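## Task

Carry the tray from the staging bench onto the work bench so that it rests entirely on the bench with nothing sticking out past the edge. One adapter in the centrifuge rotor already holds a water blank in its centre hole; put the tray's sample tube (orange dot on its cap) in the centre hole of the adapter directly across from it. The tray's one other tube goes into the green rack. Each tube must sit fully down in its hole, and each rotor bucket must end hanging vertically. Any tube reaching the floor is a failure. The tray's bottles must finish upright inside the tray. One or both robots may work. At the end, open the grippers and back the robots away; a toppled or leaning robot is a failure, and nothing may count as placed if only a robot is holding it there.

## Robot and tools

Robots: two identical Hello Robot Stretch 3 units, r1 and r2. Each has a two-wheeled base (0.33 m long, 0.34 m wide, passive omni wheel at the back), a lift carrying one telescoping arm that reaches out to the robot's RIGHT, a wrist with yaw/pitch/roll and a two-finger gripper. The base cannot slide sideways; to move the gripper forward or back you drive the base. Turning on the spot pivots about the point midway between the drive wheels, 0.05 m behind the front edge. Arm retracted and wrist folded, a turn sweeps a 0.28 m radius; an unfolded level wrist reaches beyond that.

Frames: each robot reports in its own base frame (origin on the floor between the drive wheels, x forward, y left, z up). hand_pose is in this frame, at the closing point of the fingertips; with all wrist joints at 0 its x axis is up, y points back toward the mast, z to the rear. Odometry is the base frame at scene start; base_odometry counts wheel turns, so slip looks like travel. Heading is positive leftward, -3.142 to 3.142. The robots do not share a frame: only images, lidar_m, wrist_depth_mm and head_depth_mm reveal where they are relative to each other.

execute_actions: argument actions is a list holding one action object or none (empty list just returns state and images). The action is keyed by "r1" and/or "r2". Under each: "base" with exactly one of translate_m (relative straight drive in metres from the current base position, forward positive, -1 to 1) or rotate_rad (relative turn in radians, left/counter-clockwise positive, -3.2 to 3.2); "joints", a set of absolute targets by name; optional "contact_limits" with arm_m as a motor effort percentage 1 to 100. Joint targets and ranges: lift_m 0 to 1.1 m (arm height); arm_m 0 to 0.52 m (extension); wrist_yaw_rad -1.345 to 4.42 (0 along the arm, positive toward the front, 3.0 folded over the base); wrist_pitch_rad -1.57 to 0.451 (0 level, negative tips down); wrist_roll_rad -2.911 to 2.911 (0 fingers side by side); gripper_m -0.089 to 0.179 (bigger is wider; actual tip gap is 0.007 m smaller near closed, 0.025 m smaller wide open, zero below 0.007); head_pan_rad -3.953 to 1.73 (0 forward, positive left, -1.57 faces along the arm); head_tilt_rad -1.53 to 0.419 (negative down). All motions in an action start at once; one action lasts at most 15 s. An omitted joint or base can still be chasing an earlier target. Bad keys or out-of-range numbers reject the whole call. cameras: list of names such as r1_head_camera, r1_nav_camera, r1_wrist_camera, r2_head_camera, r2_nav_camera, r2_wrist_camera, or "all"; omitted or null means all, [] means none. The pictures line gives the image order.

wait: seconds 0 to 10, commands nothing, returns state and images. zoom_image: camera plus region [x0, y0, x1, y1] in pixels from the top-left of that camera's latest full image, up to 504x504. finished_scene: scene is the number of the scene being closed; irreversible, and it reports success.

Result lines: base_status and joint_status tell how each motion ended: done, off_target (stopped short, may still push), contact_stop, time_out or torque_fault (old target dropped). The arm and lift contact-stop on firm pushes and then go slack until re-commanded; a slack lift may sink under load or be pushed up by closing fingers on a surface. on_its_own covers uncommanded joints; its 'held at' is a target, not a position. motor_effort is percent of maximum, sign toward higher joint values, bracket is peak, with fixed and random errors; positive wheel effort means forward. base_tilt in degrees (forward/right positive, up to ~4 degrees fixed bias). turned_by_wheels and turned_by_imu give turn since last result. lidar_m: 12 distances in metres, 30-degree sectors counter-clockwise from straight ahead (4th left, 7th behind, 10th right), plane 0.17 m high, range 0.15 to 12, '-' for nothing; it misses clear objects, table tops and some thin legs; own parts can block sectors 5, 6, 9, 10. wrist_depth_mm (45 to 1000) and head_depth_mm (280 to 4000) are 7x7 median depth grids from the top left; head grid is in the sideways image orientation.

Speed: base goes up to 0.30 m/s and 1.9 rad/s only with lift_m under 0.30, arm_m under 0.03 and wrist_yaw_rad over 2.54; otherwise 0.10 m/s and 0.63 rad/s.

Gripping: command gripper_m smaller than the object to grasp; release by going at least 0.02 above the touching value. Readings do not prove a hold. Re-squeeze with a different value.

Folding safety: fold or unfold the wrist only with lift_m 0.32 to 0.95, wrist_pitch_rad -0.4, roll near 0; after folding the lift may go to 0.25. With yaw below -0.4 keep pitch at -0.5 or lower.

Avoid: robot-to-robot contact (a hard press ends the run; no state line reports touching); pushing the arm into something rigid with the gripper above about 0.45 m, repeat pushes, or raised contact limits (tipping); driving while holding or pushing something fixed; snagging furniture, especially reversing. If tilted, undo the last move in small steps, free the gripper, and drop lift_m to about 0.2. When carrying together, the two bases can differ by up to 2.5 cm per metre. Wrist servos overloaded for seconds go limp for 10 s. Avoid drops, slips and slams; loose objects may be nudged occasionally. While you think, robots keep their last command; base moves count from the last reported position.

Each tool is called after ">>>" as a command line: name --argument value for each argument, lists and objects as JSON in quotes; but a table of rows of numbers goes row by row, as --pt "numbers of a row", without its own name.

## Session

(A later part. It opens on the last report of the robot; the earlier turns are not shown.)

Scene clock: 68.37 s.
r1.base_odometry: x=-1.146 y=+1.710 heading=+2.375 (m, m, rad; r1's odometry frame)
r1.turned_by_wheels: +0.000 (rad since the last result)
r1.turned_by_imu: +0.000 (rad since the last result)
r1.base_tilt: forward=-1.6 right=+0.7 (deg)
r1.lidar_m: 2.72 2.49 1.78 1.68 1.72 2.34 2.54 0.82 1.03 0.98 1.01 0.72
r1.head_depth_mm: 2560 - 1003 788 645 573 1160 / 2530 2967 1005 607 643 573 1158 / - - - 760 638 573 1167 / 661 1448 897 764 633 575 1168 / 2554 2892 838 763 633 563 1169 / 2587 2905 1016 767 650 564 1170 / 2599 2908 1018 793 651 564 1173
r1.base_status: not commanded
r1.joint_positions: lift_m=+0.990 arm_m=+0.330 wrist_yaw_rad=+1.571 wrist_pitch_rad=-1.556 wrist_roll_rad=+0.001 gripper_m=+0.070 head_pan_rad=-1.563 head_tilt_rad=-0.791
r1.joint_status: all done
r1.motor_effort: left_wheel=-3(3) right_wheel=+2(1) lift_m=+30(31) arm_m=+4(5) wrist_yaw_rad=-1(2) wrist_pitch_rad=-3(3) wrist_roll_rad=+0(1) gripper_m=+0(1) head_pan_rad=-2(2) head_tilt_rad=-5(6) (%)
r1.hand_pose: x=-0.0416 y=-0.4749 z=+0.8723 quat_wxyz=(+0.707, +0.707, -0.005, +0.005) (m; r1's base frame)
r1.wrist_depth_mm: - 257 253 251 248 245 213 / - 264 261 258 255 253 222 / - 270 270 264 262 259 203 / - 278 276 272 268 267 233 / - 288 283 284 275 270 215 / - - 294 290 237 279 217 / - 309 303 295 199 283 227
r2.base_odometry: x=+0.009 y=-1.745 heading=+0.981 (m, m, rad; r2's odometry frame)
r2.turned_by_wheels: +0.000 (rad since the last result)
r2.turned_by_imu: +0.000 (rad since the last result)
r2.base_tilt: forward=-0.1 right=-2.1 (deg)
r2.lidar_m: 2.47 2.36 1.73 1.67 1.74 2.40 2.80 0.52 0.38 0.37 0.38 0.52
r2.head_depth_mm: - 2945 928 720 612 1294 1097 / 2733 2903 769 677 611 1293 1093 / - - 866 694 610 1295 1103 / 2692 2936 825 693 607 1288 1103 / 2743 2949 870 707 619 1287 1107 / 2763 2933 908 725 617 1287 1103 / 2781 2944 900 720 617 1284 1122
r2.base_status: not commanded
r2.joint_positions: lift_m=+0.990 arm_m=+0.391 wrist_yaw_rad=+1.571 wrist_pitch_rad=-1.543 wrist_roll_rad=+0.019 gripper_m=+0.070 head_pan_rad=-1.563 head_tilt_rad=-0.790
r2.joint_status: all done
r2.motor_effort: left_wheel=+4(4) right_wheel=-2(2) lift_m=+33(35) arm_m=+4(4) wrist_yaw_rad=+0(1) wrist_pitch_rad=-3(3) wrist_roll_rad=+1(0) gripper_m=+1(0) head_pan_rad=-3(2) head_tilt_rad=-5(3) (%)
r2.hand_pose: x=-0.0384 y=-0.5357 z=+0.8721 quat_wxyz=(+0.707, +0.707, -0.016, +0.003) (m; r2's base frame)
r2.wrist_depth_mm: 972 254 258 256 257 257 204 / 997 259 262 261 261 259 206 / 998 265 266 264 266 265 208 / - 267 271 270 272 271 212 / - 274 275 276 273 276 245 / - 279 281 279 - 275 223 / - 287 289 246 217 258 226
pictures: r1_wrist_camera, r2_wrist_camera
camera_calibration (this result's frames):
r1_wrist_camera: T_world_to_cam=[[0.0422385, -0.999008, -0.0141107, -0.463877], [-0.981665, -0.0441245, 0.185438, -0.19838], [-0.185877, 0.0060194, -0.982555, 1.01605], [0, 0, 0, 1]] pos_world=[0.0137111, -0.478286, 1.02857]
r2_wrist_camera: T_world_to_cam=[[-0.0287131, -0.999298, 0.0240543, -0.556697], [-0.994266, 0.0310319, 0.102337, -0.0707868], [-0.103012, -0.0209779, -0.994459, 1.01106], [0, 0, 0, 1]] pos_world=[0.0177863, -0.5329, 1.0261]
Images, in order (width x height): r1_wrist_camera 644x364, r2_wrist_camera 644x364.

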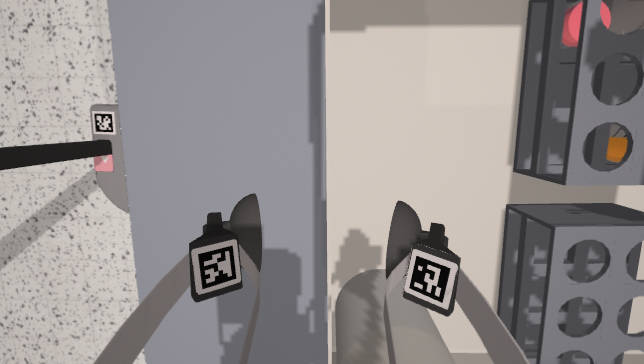

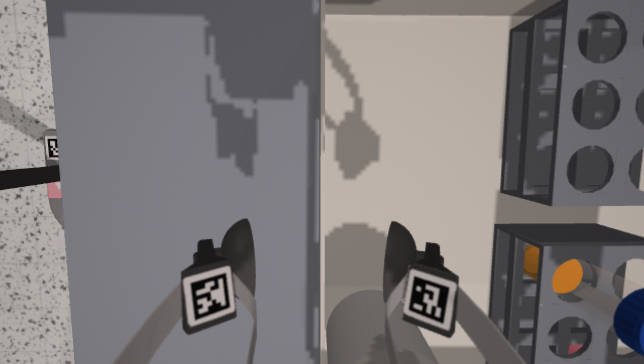

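>>> execute_actions --actions '[{"r1":{"joints":{"lift_m":0.912}},"r2":{"joints":{"lift_m":0.912}}}]' --cameras '[]'

>>> execute_actions --actions '[{"r1":{"joints":{"gripper_m":-0.05}},"r2":{"joints":{"gripper_m":-0.05}}}]' --cameras '[]'

>>> execute_actions --actions '[{"r1":{"joints":{"lift_m":1.07}},"r2":{"joints":{"lift_m":1.07}}}]' --cameras '["r1_wrist_camera"]'

>>> execute_actions --actions '[{"r1":{"base":{"translate_m":-1.0}},"r2":{"base":{"translate_m":0.99}}}]' --cameras '["r1_wrist_camera","r2_wrist_camera"]'

Scene clock: 76.07 s.
r1.base_odometry: x=-1.146 y=+1.710 heading=+2.375 (m, m, rad; r1's odometry frame)
r1.turned_by_wheels: +0.000 (rad since the last result)
r1.turned_by_imu: +0.000 (rad since the last result)
r1.base_tilt: forward=-1.5 right=+0.7 (deg)
r1.lidar_m: 2.72 2.49 1.78 1.68 1.73 2.34 2.55 0.82 1.02 0.98 1.01 0.71
r1.head_depth_mm: 2683 2960 - - 630 572 1160 / 2660 2880 911 605 644 573 1161 / 2608 2841 - 739 633 574 1158 / 712 718 912 764 632 576 1161 / 919 2897 834 764 633 563 1163 / 2572 2925 1016 768 649 564 1173 / 2603 2914 1020 796 651 564 1172
r1.base_status: not commanded
r1.joint_positions: lift_m=+0.912 arm_m=+0.330 wrist_yaw_rad=+1.571 wrist_pitch_rad=-1.556 wrist_roll_rad=+0.001 gripper_m=+0.070 head_pan_rad=-1.563 head_tilt_rad=-0.791
r1.joint_status: all done
r1.motor_effort: left_wheel=-3(3) right_wheel=+1(2) lift_m=+30(31) arm_m=+5(5) wrist_yaw_rad=-1(1) wrist_pitch_rad=-2(2) wrist_roll_rad=+0(0) gripper_m=+1(0) head_pan_rad=-3(3) head_tilt_rad=-6(7) (%)
r1.hand_pose: x=-0.0416 y=-0.4749 z=+0.7943 quat_wxyz=(+0.707, +0.707, -0.005, +0.005) (m; r1's base frame)
r1.wrist_depth_mm: 181 180 180 176 174 173 171 / 187 185 184 182 178 178 175 / 192 189 189 187 185 183 180 / 198 196 193 193 188 188 186 / - 203 200 198 194 195 191 / - 209 207 204 201 199 192 / - 214 214 209 198 205 197
r2.base_odometry: x=+0.009 y=-1.745 heading=+0.981 (m, m, rad; r2's odometry frame)
r2.turned_by_wheels: +0.000 (rad since the last result)
r2.turned_by_imu: +0.000 (rad since the last result)
r2.base_tilt: forward=+0.0 right=-1.9 (deg)
r2.lidar_m: 2.47 2.36 1.74 1.67 1.75 2.40 2.81 0.52 0.38 0.37 0.38 0.52
r2.head_depth_mm: 2667 - - 697 611 1290 1097 / 2648 2794 653 681 609 1284 1096 / 729 - 835 691 610 1290 1108 / 2670 2781 821 690 607 1288 1107 / 2702 2913 874 706 619 1279 1101 / 2742 2967 906 725 618 1278 1106 / 2758 2974 903 722 618 1273 1124
r2.base_status: not commanded
r2.joint_positions: lift_m=+0.912 arm_m=+0.391 wrist_yaw_rad=+1.571 wrist_pitch_rad=-1.543 wrist_roll_rad=+0.019 gripper_m=+0.070 head_pan_rad=-1.563 head_tilt_rad=-0.790
r2.joint_status: all done
r2.motor_effort: left_wheel=+4(4) right_wheel=-3(2) lift_m=+33(33) arm_m=+4(4) wrist_yaw_rad=+0(0) wrist_pitch_rad=-3(3) wrist_roll_rad=+0(0) gripper_m=+0(0) head_pan_rad=-2(2) head_tilt_rad=-4(3) (%)
r2.hand_pose: x=-0.0384 y=-0.5357 z=+0.7941 quat_wxyz=(+0.707, +0.707, -0.016, +0.003) (m; r2's base frame)
r2.wrist_depth_mm: 180 180 182 182 182 184 179 / 184 185 185 185 185 186 182 / 187 186 189 187 187 189 185 / 190 191 192 193 192 192 188 / 194 195 195 194 195 196 199 / 197 198 200 199 - 198 184 / 200 201 204 202 204 205 175
pictures: none
No camera images: the call's "cameras" was empty. Leave "cameras" out to get every camera's image.

Scene clock: 77.77 s.
r1.base_odometry: x=-1.146 y=+1.710 heading=+2.375 (m, m, rad; r1's odometry frame)
r1.turned_by_wheels: +0.000 (rad since the last result)
r1.turned_by_imu: +0.000 (rad since the last result)
r1.base_tilt: forward=-1.7 right=+0.7 (deg)
r1.lidar_m: 2.72 2.49 1.78 1.68 1.73 2.34 2.54 0.82 1.03 0.98 1.01 0.72
r1.head_depth_mm: 2688 2957 - - 629 573 1159 / 2662 2897 912 604 641 573 1162 / 2629 2819 - 737 632 574 1160 / 712 742 927 761 631 574 1164 / 918 2943 836 765 634 563 1164 / 2594 2925 1017 770 650 564 1168 / 2562 2887 1019 792 649 565 1166
r1.base_status: not commanded
r1.joint_positions: lift_m=+0.912 arm_m=+0.330 wrist_yaw_rad=+1.572 wrist_pitch_rad=-1.551 wrist_roll_rad=-0.002 gripper_m=-0.049 head_pan_rad=-1.563 head_tilt_rad=-0.791
r1.joint_status: all done
r1.motor_effort: left_wheel=-2(3) right_wheel=+1(2) lift_m=+37(37) arm_m=+2(4) wrist_yaw_rad=-1(1) wrist_pitch_rad=-5(5) wrist_roll_rad=+2(2) gripper_m=-21(100) head_pan_rad=-3(2) head_tilt_rad=-6(6) (%)
r1.hand_pose: x=-0.0403 y=-0.4751 z=+0.7939 quat_wxyz=(+0.707, +0.707, -0.006, +0.008) (m; r1's base frame)
r1.wrist_depth_mm: 182 181 180 176 173 172 170 / 186 184 184 180 177 176 173 / 191 191 188 185 183 182 178 / 198 195 194 190 188 186 180 / - 202 198 - 194 192 189 / - 208 205 205 198 199 190 / - 214 212 209 192 203 194
r2.base_odometry: x=+0.009 y=-1.745 heading=+0.981 (m, m, rad; r2's odometry frame)
r2.turned_by_wheels: +0.000 (rad since the last result)
r2.turned_by_imu: +0.000 (rad since the last result)
r2.base_tilt: forward=-0.1 right=-2.0 (deg)
r2.lidar_m: 2.48 2.36 1.74 1.68 1.75 2.40 2.80 0.52 0.38 0.37 0.38 0.52
r2.head_depth_mm: 2658 - - 696 612 1291 1099 / 2658 2779 650 678 612 1289 1095 / 730 - 832 691 607 1290 1109 / 2698 2754 820 690 607 1282 1107 / 2686 2917 866 693 618 1289 1102 / 2743 3040 904 723 617 1282 1104 / 2761 2944 902 721 617 1277 1122
r2.base_status: not commanded
r2.joint_positions: lift_m=+0.912 arm_m=+0.391 wrist_yaw_rad=+1.571 wrist_pitch_rad=-1.542 wrist_roll_rad=+0.019 gripper_m=-0.049 head_pan_rad=-1.563 head_tilt_rad=-0.790
r2.joint_status: all done
r2.motor_effort: left_wheel=+5(4) right_wheel=-3(3) lift_m=+40(41) arm_m=+2(4) wrist_yaw_rad=-1(0) wrist_pitch_rad=-4(4) wrist_roll_rad=+0(1) gripper_m=-17(95) head_pan_rad=-2(2) head_tilt_rad=-4(3) (%)
r2.hand_pose: x=-0.0380 y=-0.5360 z=+0.7938 quat_wxyz=(+0.707, +0.707, -0.017, +0.003) (m; r2's base frame)
r2.wrist_depth_mm: 180 181 181 181 179 181 178 / 184 183 184 184 182 184 182 / 185 186 188 187 186 187 184 / 189 191 191 190 191 192 187 / 192 194 195 192 193 194 194 / 196 197 199 - 197 198 184 / 199 202 204 202 200 202 175
pictures: none
No camera images: the call's "cameras" was empty. Leave "cameras" out to get every camera's image.

Scene clock: 80.03 s.
r1.base_odometry: x=-1.146 y=+1.710 heading=+2.375 (m, m, rad; r1's odometry frame)
r1.turned_by_wheels: +0.000 (rad since the last result)
r1.turned_by_imu: +0.000 (rad since the last result)
r1.base_tilt: forward=-1.7 right=+0.7 (deg)
r1.lidar_m: 2.72 2.50 1.78 1.68 1.73 2.34 2.54 0.82 1.02 0.98 1.01 0.71
r1.head_depth_mm: 2686 2970 530 741 645 572 1162 / 2642 1837 518 719 646 574 1161 / - - 651 734 648 575 1164 / 703 837 667 721 649 576 1165 / 2549 718 667 725 648 563 1164 / 2597 2843 673 746 649 563 1166 / 2583 2905 1018 792 652 564 1168
r1.base_status: not commanded
r1.joint_positions: lift_m=+1.070 arm_m=+0.330 wrist_yaw_rad=+1.572 wrist_pitch_rad=-1.550 wrist_roll_rad=-0.002 gripper_m=-0.049 head_pan_rad=-1.563 head_tilt_rad=-0.791
r1.joint_status: all done
r1.motor_effort: left_wheel=-2(2) right_wheel=+0(1) lift_m=+45(47) arm_m=+2(2) wrist_yaw_rad=-2(1) wrist_pitch_rad=-5(5) wrist_roll_rad=+1(1) gripper_m=-20(20) head_pan_rad=-3(3) head_tilt_rad=-5(5) (%)
r1.hand_pose: x=-0.0402 y=-0.4751 z=+0.9516 quat_wxyz=(+0.707, +0.707, -0.006, +0.008) (m; r1's base frame)
r1.wrist_depth_mm: - - 331 177 173 172 170 / - - 341 181 178 176 174 / - 351 352 185 183 181 179 / - - 362 271 188 187 180 / - - 367 - 193 192 189 / - - 380 376 199 198 191 / - - 388 383 193 203 195
r2.base_odometry: x=+0.009 y=-1.745 heading=+0.981 (m, m, rad; r2's odometry frame)
r2.turned_by_wheels: +0.000 (rad since the last result)
r2.turned_by_imu: +0.000 (rad since the last result)
r2.base_tilt: forward=-0.1 right=-2.0 (deg)
r2.lidar_m: 2.48 2.36 1.74 1.68 1.74 2.40 2.81 0.52 0.38 0.37 0.38 0.52
r2.head_depth_mm: 2661 520 589 736 611 1297 1101 / 2650 694 581 735 609 1287 1094 / 764 756 648 732 607 1295 1107 / 2567 726 603 729 608 1281 1106 / 2708 790 606 725 620 1281 1099 / 2743 2952 907 726 618 1281 1101 / 2766 2984 900 721 616 1281 1121
r2.base_status: not commanded
r2.joint_positions: lift_m=+1.070 arm_m=+0.391 wrist_yaw_rad=+1.571 wrist_pitch_rad=-1.541 wrist_roll_rad=+0.019 gripper_m=-0.049 head_pan_rad=-1.563 head_tilt_rad=-0.790
r2.joint_status: all done
r2.motor_effort: left_wheel=+4(4) right_wheel=-3(4) lift_m=+52(54) arm_m=+2(2) wrist_yaw_rad=+0(0) wrist_pitch_rad=-4(4) wrist_roll_rad=+1(0) gripper_m=-18(18) head_pan_rad=-2(2) head_tilt_rad=-5(3) (%)
r2.hand_pose: x=-0.0379 y=-0.5360 z=+0.9515 quat_wxyz=(+0.707, +0.707, -0.017, +0.003) (m; r2's base frame)
r2.wrist_depth_mm: - 328 334 179 180 181 178 / - 339 340 184 184 183 181 / - 342 345 186 187 187 184 / - 348 351 190 190 191 187 / - 357 360 194 193 194 196 / - 362 361 - 197 198 186 / - 374 376 202 201 201 174
pictures: r1_wrist_camera
camera_calibration (this result's frames):
r1_wrist_camera: T_world_to_cam=[[0.0455878, -0.998865, -0.0138232, -0.463106], [-0.982533, -0.047333, 0.17997, -0.208043], [-0.18042, 0.00537732, -0.983575, 1.0951], [0, 0, 0, 1]] pos_world=[0.0142815, -0.478316, 1.10816]
Images, in order (width x height): r1_wrist_camera 644x364.

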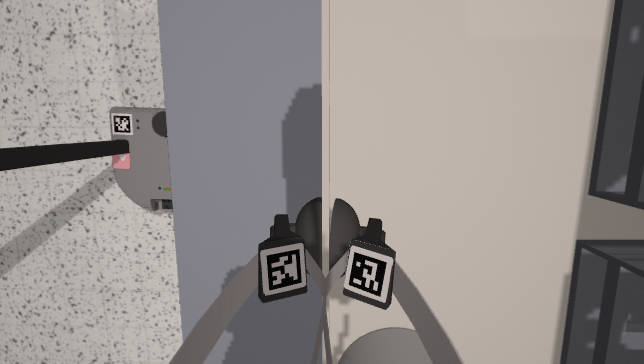

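Scene clock: 91.50 s.
r1.base_odometry: x=-0.425 y=+1.017 heading=+2.376 (m, m, rad; r1's odometry frame)
r1.turned_by_wheels: +0.000 (rad since the last result)
r1.turned_by_imu: +0.009 (rad since the last result)
r1.base_tilt: forward=-1.7 right=+0.7 (deg)
r1.lidar_m: 1.68 2.43 1.72 1.67 1.73 2.32 1.56 1.57 3.24 1.02 0.42 1.40
r1.head_depth_mm: 2670 2974 2244 1855 1582 1331 1165 / 2659 2845 527 1799 1567 1333 1160 / - - 674 1816 1575 1337 1165 / 718 839 669 1661 1580 1345 1165 / 2603 746 664 1650 1577 1344 1169 / 2617 2859 699 1244 1497 1340 1108 / 2598 2925 1015 795 670 670 1125
r1.base_status: done
r1.joint_positions: lift_m=+1.070 arm_m=+0.331 wrist_yaw_rad=+1.577 wrist_pitch_rad=-1.539 wrist_roll_rad=-0.003 gripper_m=-0.049 head_pan_rad=-1.563 head_tilt_rad=-0.791
r1.joint_status: not commanded
r1.motor_effort: left_wheel=+2(2) right_wheel=-4(5) lift_m=+45(46) arm_m=-8(8) wrist_yaw_rad=-5(5) wrist_pitch_rad=-11(12) wrist_roll_rad=+2(2) gripper_m=-30(28) head_pan_rad=-2(2) head_tilt_rad=-5(6) (%)
r1.hand_pose: x=-0.0373 y=-0.4759 z=+0.9514 quat_wxyz=(+0.707, +0.707, -0.008, +0.014) (m; r1's base frame)
r1.wrist_depth_mm: - - - 759 179 178 176 / - - - - 182 182 181 / - - - - 187 186 183 / - - - - 191 191 189 / - - - - 196 196 194 / - - - - 201 200 197 / - - - - 191 207 201
r2.base_odometry: x=+0.560 y=-0.922 heading=+0.981 (m, m, rad; r2's odometry frame)
r2.turned_by_wheels: +0.000 (rad since the last result)
r2.turned_by_imu: -0.014 (rad since the last result)
r2.base_tilt: forward=+0.0 right=-2.0 (deg)
r2.lidar_m: 1.51 2.40 1.74 1.68 1.74 2.38 1.48 0.53 0.45 1.06 3.22 1.51
r2.head_depth_mm: 2662 554 835 808 1474 869 1092 / 2600 676 600 1707 1511 1290 1106 / 800 812 614 1755 1501 1284 1130 / 2597 733 616 1706 1499 1292 1128 / 2640 775 709 1745 1494 1289 1127 / 2712 2926 2234 1787 1494 1274 1123 / 2735 2979 2229 1783 1487 1276 1120
r2.base_status: done
r2.joint_positions: lift_m=+1.070 arm_m=+0.392 wrist_yaw_rad=+1.579 wrist_pitch_rad=-1.529 wrist_roll_rad=+0.017 gripper_m=-0.049 head_pan_rad=-1.563 head_tilt_rad=-0.790
r2.joint_status: not commanded
r2.motor_effort: left_wheel=+11(13) right_wheel=-9(11) lift_m=+50(51) arm_m=-5(5) wrist_yaw_rad=-7(7) wrist_pitch_rad=-11(11) wrist_roll_rad=+2(1) gripper_m=-26(26) head_pan_rad=-2(2) head_tilt_rad=-3(3) (%)
r2.hand_pose: x=-0.0348 y=-0.5368 z=+0.9513 quat_wxyz=(+0.707, +0.707, -0.018, +0.011) (m; r2's base frame)
r2.wrist_depth_mm: - - - - 184 186 186 / - - - - 189 189 187 / - - - - 191 193 190 / - - - - 195 197 192 / - - - - 196 199 201 / - - - - 202 202 200 / - - 543 - 204 206 202
pictures: r1_wrist_camera, r2_wrist_camera
camera_calibration (this result's frames):
r1_wrist_camera: T_world_to_cam=[[0.0517045, -0.998574, -0.0132831, -0.464248], [-0.984233, -0.0532058, 0.168683, -0.197274], [-0.169149, 0.00435203, -0.985581, 1.0973], [0, 0, 0, 1]] pos_world=[0.0154485, -0.478858, 1.10859]
r2_wrist_camera: T_world_to_cam=[[-0.0189676, -0.999538, 0.0237472, -0.559094], [-0.995846, 0.0210024, 0.088596, -0.0677017], [-0.0890538, -0.0219681, -0.995785, 1.09146], [0, 0, 0, 1]] pos_world=[0.0191736, -0.533437, 1.10613]
Images, in order (width x height): r1_wrist_camera 644x364, r2_wrist_camera 644x364.

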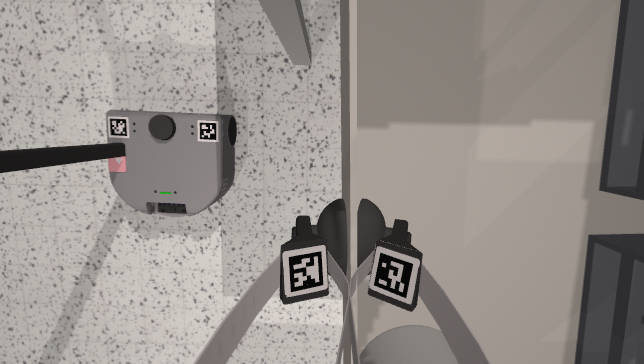

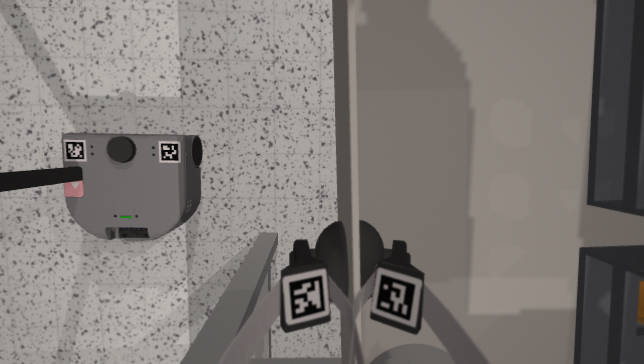

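>>> execute_actions --actions '[{"r1":{"base":{"translate_m":-0.7},"joints":{"arm_m":0.336}},"r2":{"base":{"translate_m":0.69},"joints":{"arm_m":0.41}}}]' --cameras '["r1_wrist_camera","r2_wrist_camera"]'

Scene clock: 102.43 s.
r1.base_odometry: x=+0.079 y=+0.532 heading=+2.376 (m, m, rad; r1's odometry frame)
r1.turned_by_wheels: +0.000 (rad since the last result)
r1.turned_by_imu: +0.003 (rad since the last result)
r1.base_tilt: forward=-1.6 right=+0.8 (deg)
r1.lidar_m: 2.37 2.37 1.73 1.66 1.71 2.31 2.27 0.90 1.31 1.39 1.36 0.99
r1.head_depth_mm: 2690 2980 2339 1862 1568 1326 1159 / 2657 1809 527 1799 1570 1337 1166 / - - 672 1805 1570 1338 1167 / 715 842 679 1673 1577 1336 1164 / 2544 757 659 1654 1577 1340 1163 / 2646 2827 673 1817 1586 1344 1165 / 2623 2948 2458 1933 1574 1345 1165
r1.base_status: done
r1.joint_positions: lift_m=+1.070 arm_m=+0.336 wrist_yaw_rad=+1.577 wrist_pitch_rad=-1.535 wrist_roll_rad=-0.010 gripper_m=-0.049 head_pan_rad=-1.563 head_tilt_rad=-0.791
r1.joint_status: all done
r1.motor_effort: left_wheel=+1(2) right_wheel=-3(8) lift_m=+44(45) arm_m=-1(7) wrist_yaw_rad=-5(5) wrist_pitch_rad=-14(14) wrist_roll_rad=+5(5) gripper_m=-25(28) head_pan_rad=-2(2) head_tilt_rad=-6(6) (%)
r1.hand_pose: x=-0.0362 y=-0.4814 z=+0.9513 quat_wxyz=(+0.707, +0.707, -0.007, +0.018) (m; r1's base frame)
r1.wrist_depth_mm: - - - - 177 178 174 / - - - - 183 181 179 / - - - - 187 186 184 / - - - - 191 190 189 / - - - 141 196 195 191 / - - - - 201 201 193 / - - - - 188 205 198
r2.base_odometry: x=+0.943 y=-0.348 heading=+0.982 (m, m, rad; r2's odometry frame)
r2.turned_by_wheels: +0.000 (rad since the last result)
r2.turned_by_imu: -0.007 (rad since the last result)
r2.base_tilt: forward=-0.1 right=-2.0 (deg)
r2.lidar_m: 1.34 2.42 1.75 1.68 1.74 2.36 1.50 1.03 1.39 1.39 1.26 0.85
r2.head_depth_mm: 2694 2677 2148 1821 1510 1299 1131 / 2644 575 616 1813 1511 1289 1142 / 2569 756 1841 1759 1506 1291 1123 / 1322 761 611 1705 1499 1285 1127 / 2580 738 609 1737 1501 1280 1125 / 2743 2980 2242 1789 1485 1274 1117 / 2752 2940 2238 1774 1486 1285 1118
r2.base_status: done
r2.joint_positions: lift_m=+1.070 arm_m=+0.410 wrist_yaw_rad=+1.579 wrist_pitch_rad=-1.523 wrist_roll_rad=+0.008 gripper_m=-0.049 head_pan_rad=-1.563 head_tilt_rad=-0.790
r2.joint_status: all done
r2.motor_effort: left_wheel=+12(18) right_wheel=-9(11) lift_m=+50(50) arm_m=+0(5) wrist_yaw_rad=-7(7) wrist_pitch_rad=-14(14) wrist_roll_rad=+4(4) gripper_m=-22(26) head_pan_rad=-3(2) head_tilt_rad=-4(5) (%)
r2.hand_pose: x=-0.0333 y=-0.5553 z=+0.9513 quat_wxyz=(+0.707, +0.707, -0.017, +0.016) (m; r2's base frame)
r2.wrist_depth_mm: - - - 185 184 185 183 / - - - 188 188 187 185 / - - - - 190 192 187 / - - - - 193 196 191 / - - - - 197 198 199 / - - - - 201 201 197 / - - - - 199 204 200
pictures: r1_wrist_camera, r2_wrist_camera
camera_calibration (this result's frames):
r1_wrist_camera: T_world_to_cam=[[0.0593998, -0.998152, -0.0128251, -0.469718], [-0.984491, -0.0607018, 0.164599, -0.196232], [-0.165074, 0.00284905, -0.986277, 1.09753], [0, 0, 0, 1]] pos_world=[0.0158863, -0.483889, 1.10875]
r2_wrist_camera: T_world_to_cam=[[-0.0105137, -0.999657, 0.0239871, -0.577526], [-0.996504, 0.0124628, 0.0826107, -0.0648384], [-0.0828813, -0.0230347, -0.996293, 1.09121], [0, 0, 0, 1]] pos_world=[0.0197576, -0.551384, 1.10638]
Images, in order (width x height): r1_wrist_camera 644x364, r2_wrist_camera 644x364.

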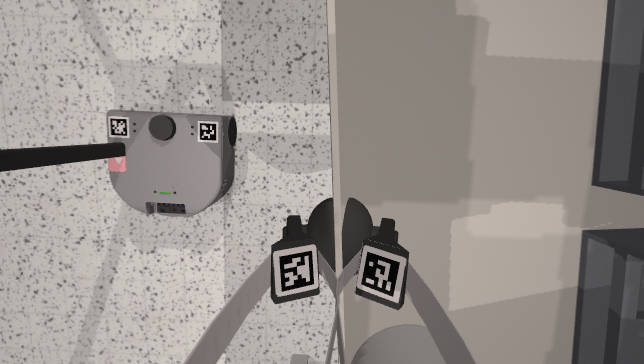

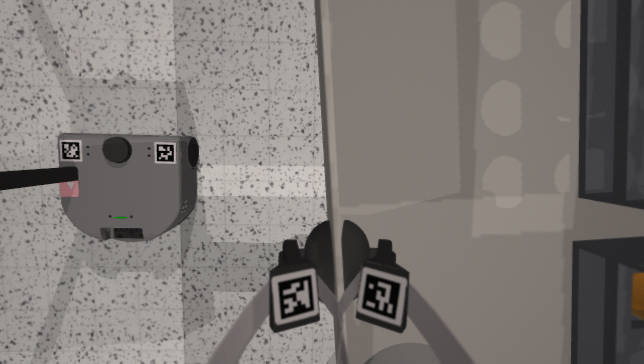

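>>> execute_actions --actions '[{"r1":{"base":{"translate_m":-0.75}},"r2":{"base":{"translate_m":0.725},"joints":{"arm_m":0.418}}}]' --cameras '["r1_head_camera","r2_head_camera"]'

>>> execute_actions --actions '[{"r1":{"base":{"translate_m":-0.7}},"r2":{"base":{"translate_m":0.69}}}]'

Scene clock: 128.10 s.
r1.base_odometry: x=+0.620 y=+0.012 heading=+2.376 (m, m, rad; r1's odometry frame)
r1.turned_by_wheels: +0.000 (rad since the last result)
r1.turned_by_imu: +0.003 (rad since the last result)
r1.base_tilt: forward=-1.4 right=+0.8 (deg)
r1.lidar_m: 1.71 2.37 1.71 1.64 1.70 2.30 1.72 1.50 1.08 0.39 3.22 1.95
r1.head_depth_mm: 2710 3010 966 786 644 1274 1155 / 2695 2846 527 742 646 1281 1166 / - - 605 741 647 723 1100 / 2685 843 676 1642 1540 1341 1169 / 700 831 672 1645 1587 1343 1165 / 2655 719 657 1760 1581 1347 1172 / 2612 2925 2497 1936 1590 1345 1169
r1.base_status: done
r1.joint_positions: lift_m=+1.070 arm_m=+0.336 wrist_yaw_rad=+1.579 wrist_pitch_rad=-1.525 wrist_roll_rad=-0.017 gripper_m=-0.049 head_pan_rad=-1.563 head_tilt_rad=-0.791
r1.joint_status: not commanded
r1.motor_effort: left_wheel=+2(3) right_wheel=-5(7) lift_m=+45(46) arm_m=-1(1) wrist_yaw_rad=-6(6) wrist_pitch_rad=-18(19) wrist_roll_rad=+8(8) gripper_m=-24(24) head_pan_rad=-3(2) head_tilt_rad=-8(6) (%)
r1.hand_pose: x=-0.0338 y=-0.4814 z=+0.9512 quat_wxyz=(+0.707, +0.707, -0.007, +0.025) (m; r1's base frame)
r1.wrist_depth_mm: - - - 181 180 178 173 / - - - 186 182 183 177 / - - - 189 187 185 181 / - - 360 360 191 189 190 / - - 366 - 194 195 190 / - - 381 375 201 200 194 / - - 386 380 187 204 199
r2.base_odometry: x=+1.346 y=+0.255 heading=+0.982 (m, m, rad; r2's odometry frame)
r2.turned_by_wheels: +0.001 (rad since the last result)
r2.turned_by_imu: -0.007 (rad since the last result)
r2.base_tilt: forward=-0.1 right=-1.9 (deg)
r2.lidar_m: 1.26 2.45 1.77 1.69 1.75 2.36 1.72 1.96 3.22 0.34 0.35 0.49
r2.head_depth_mm: 2646 2807 2208 1830 1508 1294 1134 / 2578 581 632 1834 1513 1294 1130 / 2599 721 2031 1821 1501 1291 1126 / 2578 811 614 1677 1428 1287 1130 / 2555 761 650 728 605 881 1090 / 2691 2958 873 725 604 1284 1100 / 2734 2939 900 723 601 1280 1098
r2.base_status: done
r2.joint_positions: lift_m=+1.070 arm_m=+0.418 wrist_yaw_rad=+1.580 wrist_pitch_rad=-1.514 wrist_roll_rad=+0.001 gripper_m=-0.049 head_pan_rad=-1.563 head_tilt_rad=-0.790
r2.joint_status: all done
r2.motor_effort: left_wheel=+14(19) right_wheel=-11(13) lift_m=+50(50) arm_m=+1(2) wrist_yaw_rad=-9(9) wrist_pitch_rad=-19(20) wrist_roll_rad=+6(6) gripper_m=-22(22) head_pan_rad=-3(2) head_tilt_rad=-4(4) (%)
r2.hand_pose: x=-0.0309 y=-0.5632 z=+0.9512 quat_wxyz=(+0.707, +0.707, -0.017, +0.023) (m; r2's base frame)
r2.wrist_depth_mm: - 332 333 185 186 188 183 / - 339 343 188 189 190 187 / - 347 345 192 191 193 189 / - - - 193 193 195 196 / - - - - 196 198 195 / - - - - 200 201 196 / - - - - 201 205 201
pictures: r1_head_camera (sideways: a quarter turn clockwise sets it upright), r2_head_camera (sideways: a quarter turn clockwise sets it upright)
camera_calibration (this result's frames):
r1_head_camera: T_world_to_cam=[[0.0391157, 0.67213, -0.7394, 0.983275], [0.998726, -0.0499087, 0.00746656, -0.0171053], [-0.031884, -0.738749, -0.673226, 0.835751], [0, 0, 0, 1]] pos_world=[0.00526907, -0.0443317, 1.28981]
r2_head_camera: T_world_to_cam=[[-0.0476274, 0.705883, -0.706725, 0.937125], [0.99861, 0.0496307, -0.0177264, 0.0235209], [0.0225625, -0.706587, -0.707266, 0.875791], [0, 0, 0, 1]] pos_world=[0.00138452, -0.0438454, 1.28212]
Images, in order (width x height): r1_head_camera 896x504, r2_head_camera 896x504.

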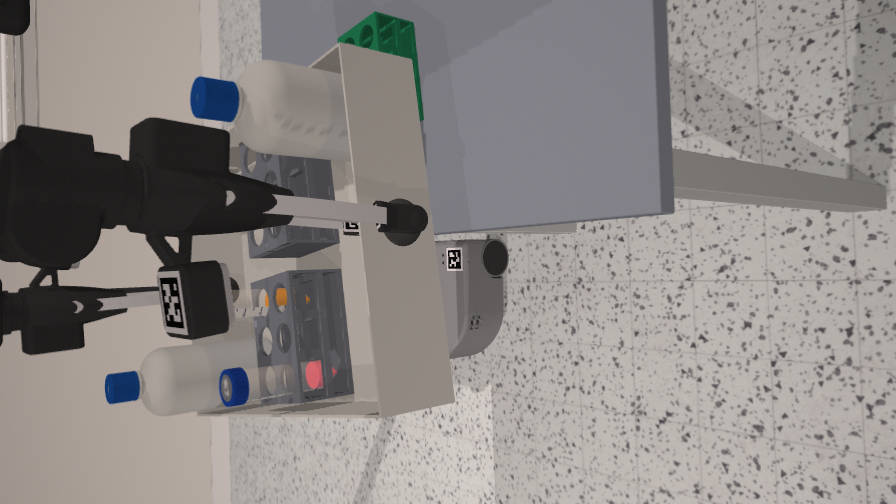

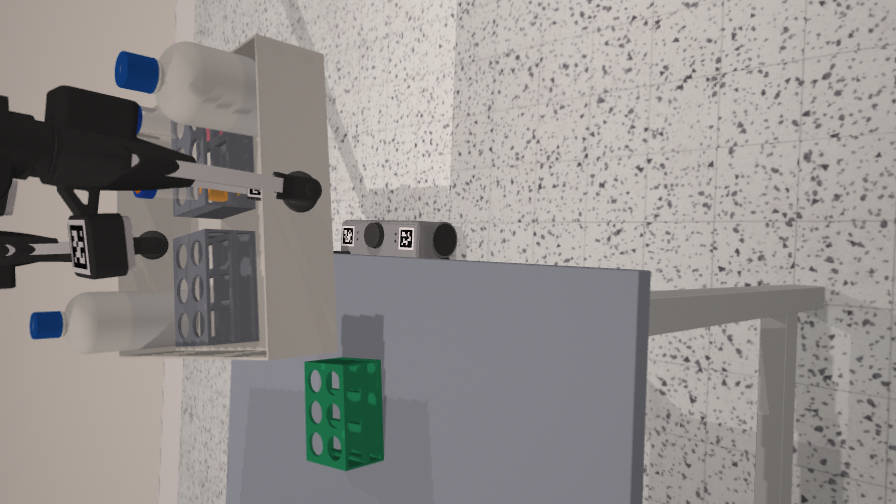

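Scene clock: 136.53 s.
r1.base_odometry: x=+1.125 y=-0.473 heading=+2.376 (m, m, rad; r1's odometry frame)
r1.turned_by_wheels: +0.000 (rad since the last result)
r1.turned_by_imu: +0.003 (rad since the last result)
r1.base_tilt: forward=-1.7 right=+0.8 (deg)
r1.lidar_m: 2.40 2.35 1.70 1.64 1.69 2.30 1.48 0.89 1.08 1.04 1.08 0.71
r1.head_depth_mm: 2719 2987 1003 786 646 1310 1161 / 2689 2864 528 741 645 1304 1167 / - - 602 740 646 1306 1166 / 2687 844 664 722 648 1282 1161 / 703 1121 673 555 649 1285 1172 / 2659 702 658 724 650 1283 1164 / 2676 2951 1016 793 651 1287 1166
r1.base_status: done
r1.joint_positions: lift_m=+1.070 arm_m=+0.336 wrist_yaw_rad=+1.580 wrist_pitch_rad=-1.523 wrist_roll_rad=-0.021 gripper_m=-0.049 head_pan_rad=-1.563 head_tilt_rad=-0.791
r1.joint_status: not commanded
r1.motor_effort: left_wheel=+1(3) right_wheel=-5(9) lift_m=+45(45) arm_m=-1(2) wrist_yaw_rad=-7(6) wrist_pitch_rad=-19(20) wrist_roll_rad=+10(9) gripper_m=-23(25) head_pan_rad=-2(3) head_tilt_rad=-6(7) (%)
r1.hand_pose: x=-0.0332 y=-0.4814 z=+0.9512 quat_wxyz=(+0.707, +0.706, -0.006, +0.027) (m; r1's base frame)
r1.wrist_depth_mm: - - 334 181 180 179 174 / - - 345 185 183 183 177 / - - 349 189 187 187 180 / - - 362 195 191 190 190 / - - 368 197 196 195 190 / - - - 202 201 200 194 / - - 383 379 191 205 198
r2.base_odometry: x=+1.728 y=+0.829 heading=+0.983 (m, m, rad; r2's odometry frame)
r2.turned_by_wheels: +0.001 (rad since the last result)
r2.turned_by_imu: -0.006 (rad since the last result)
r2.base_tilt: forward=+0.0 right=-2.1 (deg)
r2.lidar_m: 1.43 2.48 1.79 1.71 1.76 2.37 2.40 0.49 0.35 0.33 0.34 0.46
r2.head_depth_mm: 2669 2891 895 736 613 1245 1100 / 2617 574 634 734 611 1244 1090 / 2562 719 825 733 608 1242 1093 / 2591 761 616 729 608 1231 1085 / 2565 759 608 725 605 1250 1085 / 2694 2900 904 722 603 1260 1086 / 2710 2925 901 725 602 1255 1080
r2.base_status: done
r2.joint_positions: lift_m=+1.070 arm_m=+0.418 wrist_yaw_rad=+1.581 wrist_pitch_rad=-1.512 wrist_roll_rad=-0.002 gripper_m=-0.049 head_pan_rad=-1.563 head_tilt_rad=-0.790
r2.joint_status: not commanded
r2.on_its_own: wrist_pitch_rad is at rest, and its effort (-21) is outside its rest range (-20 to +32)
r2.motor_effort: left_wheel=+15(21) right_wheel=-13(13) lift_m=+50(50) arm_m=+1(1) wrist_yaw_rad=-8(8) wrist_pitch_rad=-21(21) wrist_roll_rad=+7(7) gripper_m=-20(21) head_pan_rad=-2(2) head_tilt_rad=-4(3) (%)
r2.hand_pose: x=-0.0303 y=-0.5631 z=+0.9511 quat_wxyz=(+0.707, +0.707, -0.017, +0.025) (m; r2's base frame)
r2.wrist_depth_mm: - 336 332 185 186 186 182 / - 341 340 188 188 190 185 / - 344 345 190 190 192 188 / - 348 349 193 193 196 196 / - 350 355 195 197 198 191 / - 355 358 - 200 200 196 / - 361 365 367 199 204 200
pictures: r1_head_camera (sideways: a quarter turn clockwise sets it upright), r1_nav_camera (sideways: a quarter turn counterclockwise sets it upright), r1_wrist_camera, r2_head_camera (sideways: a quarter turn clockwise sets it upright), r2_nav_camera (sideways: a quarter turn counterclockwise sets it upright), r2_wrist_camera
camera_calibration (this result's frames):
r1_head_camera: T_world_to_cam=[[0.0391158, 0.67213, -0.7394, 0.983275], [0.998726, -0.0499088, 0.00746656, -0.0171053], [-0.0318841, -0.738749, -0.673226, 0.835751], [0, 0, 0, 1]] pos_world=[0.00526907, -0.0443317, 1.28981]
r1_nav_camera: T_world_to_cam=[[0.0355897, -0.693027, 0.720033, -0.900752], [-0.997981, -0.0625677, -0.0108929, 0.0675182], [0.0525999, -0.718191, -0.693855, 0.854278], [0, 0, 0, 1]] pos_world=[0.0545045, -0.00648547, 1.24205]
r1_wrist_camera: T_world_to_cam=[[0.0728779, -0.997272, -0.0117245, -0.470086], [-0.985412, -0.073814, 0.153346, -0.188946], [-0.153793, 0.00037796, -0.988103, 1.09879], [0, 0, 0, 1]] pos_world=[0.0170561, -0.483166, 1.10918]
r2_head_camera: T_world_to_cam=[[-0.0476274, 0.705883, -0.706725, 0.937125], [0.99861, 0.0496307, -0.0177264, 0.0235209], [0.0225625, -0.706587, -0.707266, 0.875791], [0, 0, 0, 1]] pos_world=[0.00138452, -0.0438454, 1.28212]
r2_nav_camera: T_world_to_cam=[[0.0213408, -0.674933, 0.73757, -0.915584], [-0.99935, 0.0070391, 0.0353565, 0.0209184], [-0.0290551, -0.737845, -0.674344, 0.847199], [0, 0, 0, 1]] pos_world=[0.0650595, 0.00699677, 1.24587]
r2_wrist_camera: T_world_to_cam=[[0.00131523, -0.999702, 0.024358, -0.585357], [-0.997474, 0.000418497, 0.0710356, -0.0575551], [-0.0710247, -0.0243899, -0.997176, 1.0916], [0, 0, 0, 1]] pos_world=[0.0208905, -0.558535, 1.10686]
Images, in order (width x height): r1_head_camera 896x504, r1_nav_camera 672x504, r1_wrist_camera 644x364, r2_head_camera 896x504, r2_nav_camera 672x504, r2_wrist_camera 644x364.

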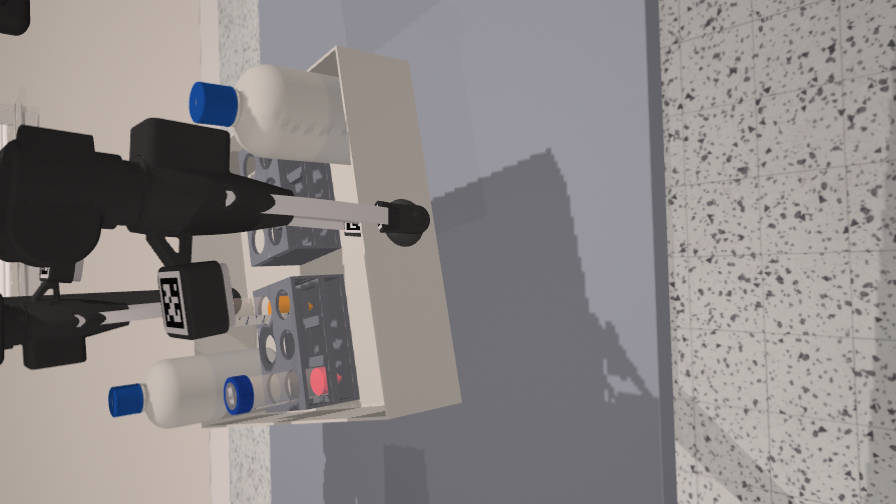

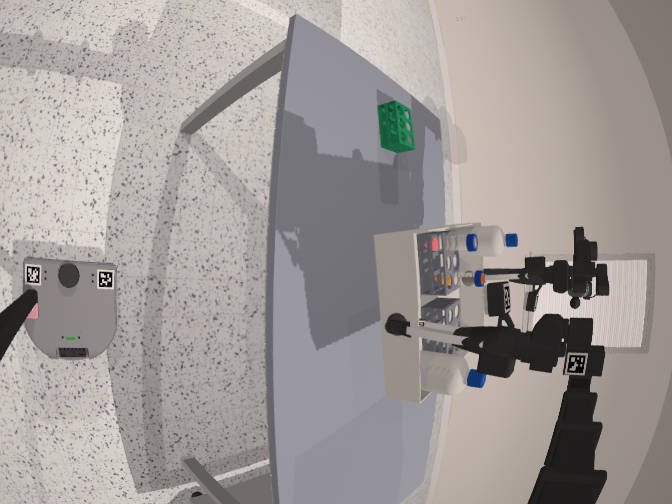

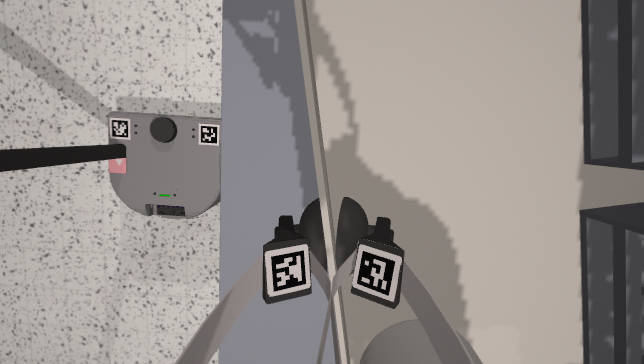

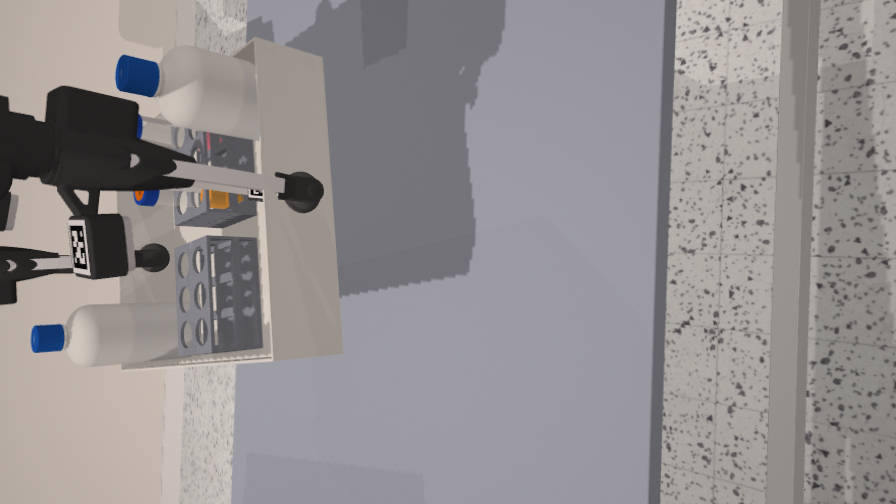

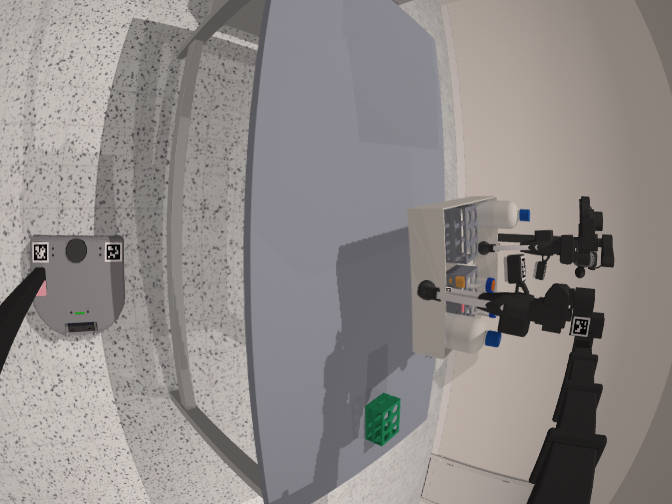

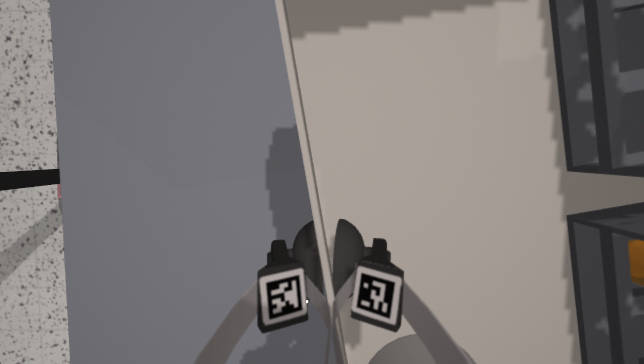

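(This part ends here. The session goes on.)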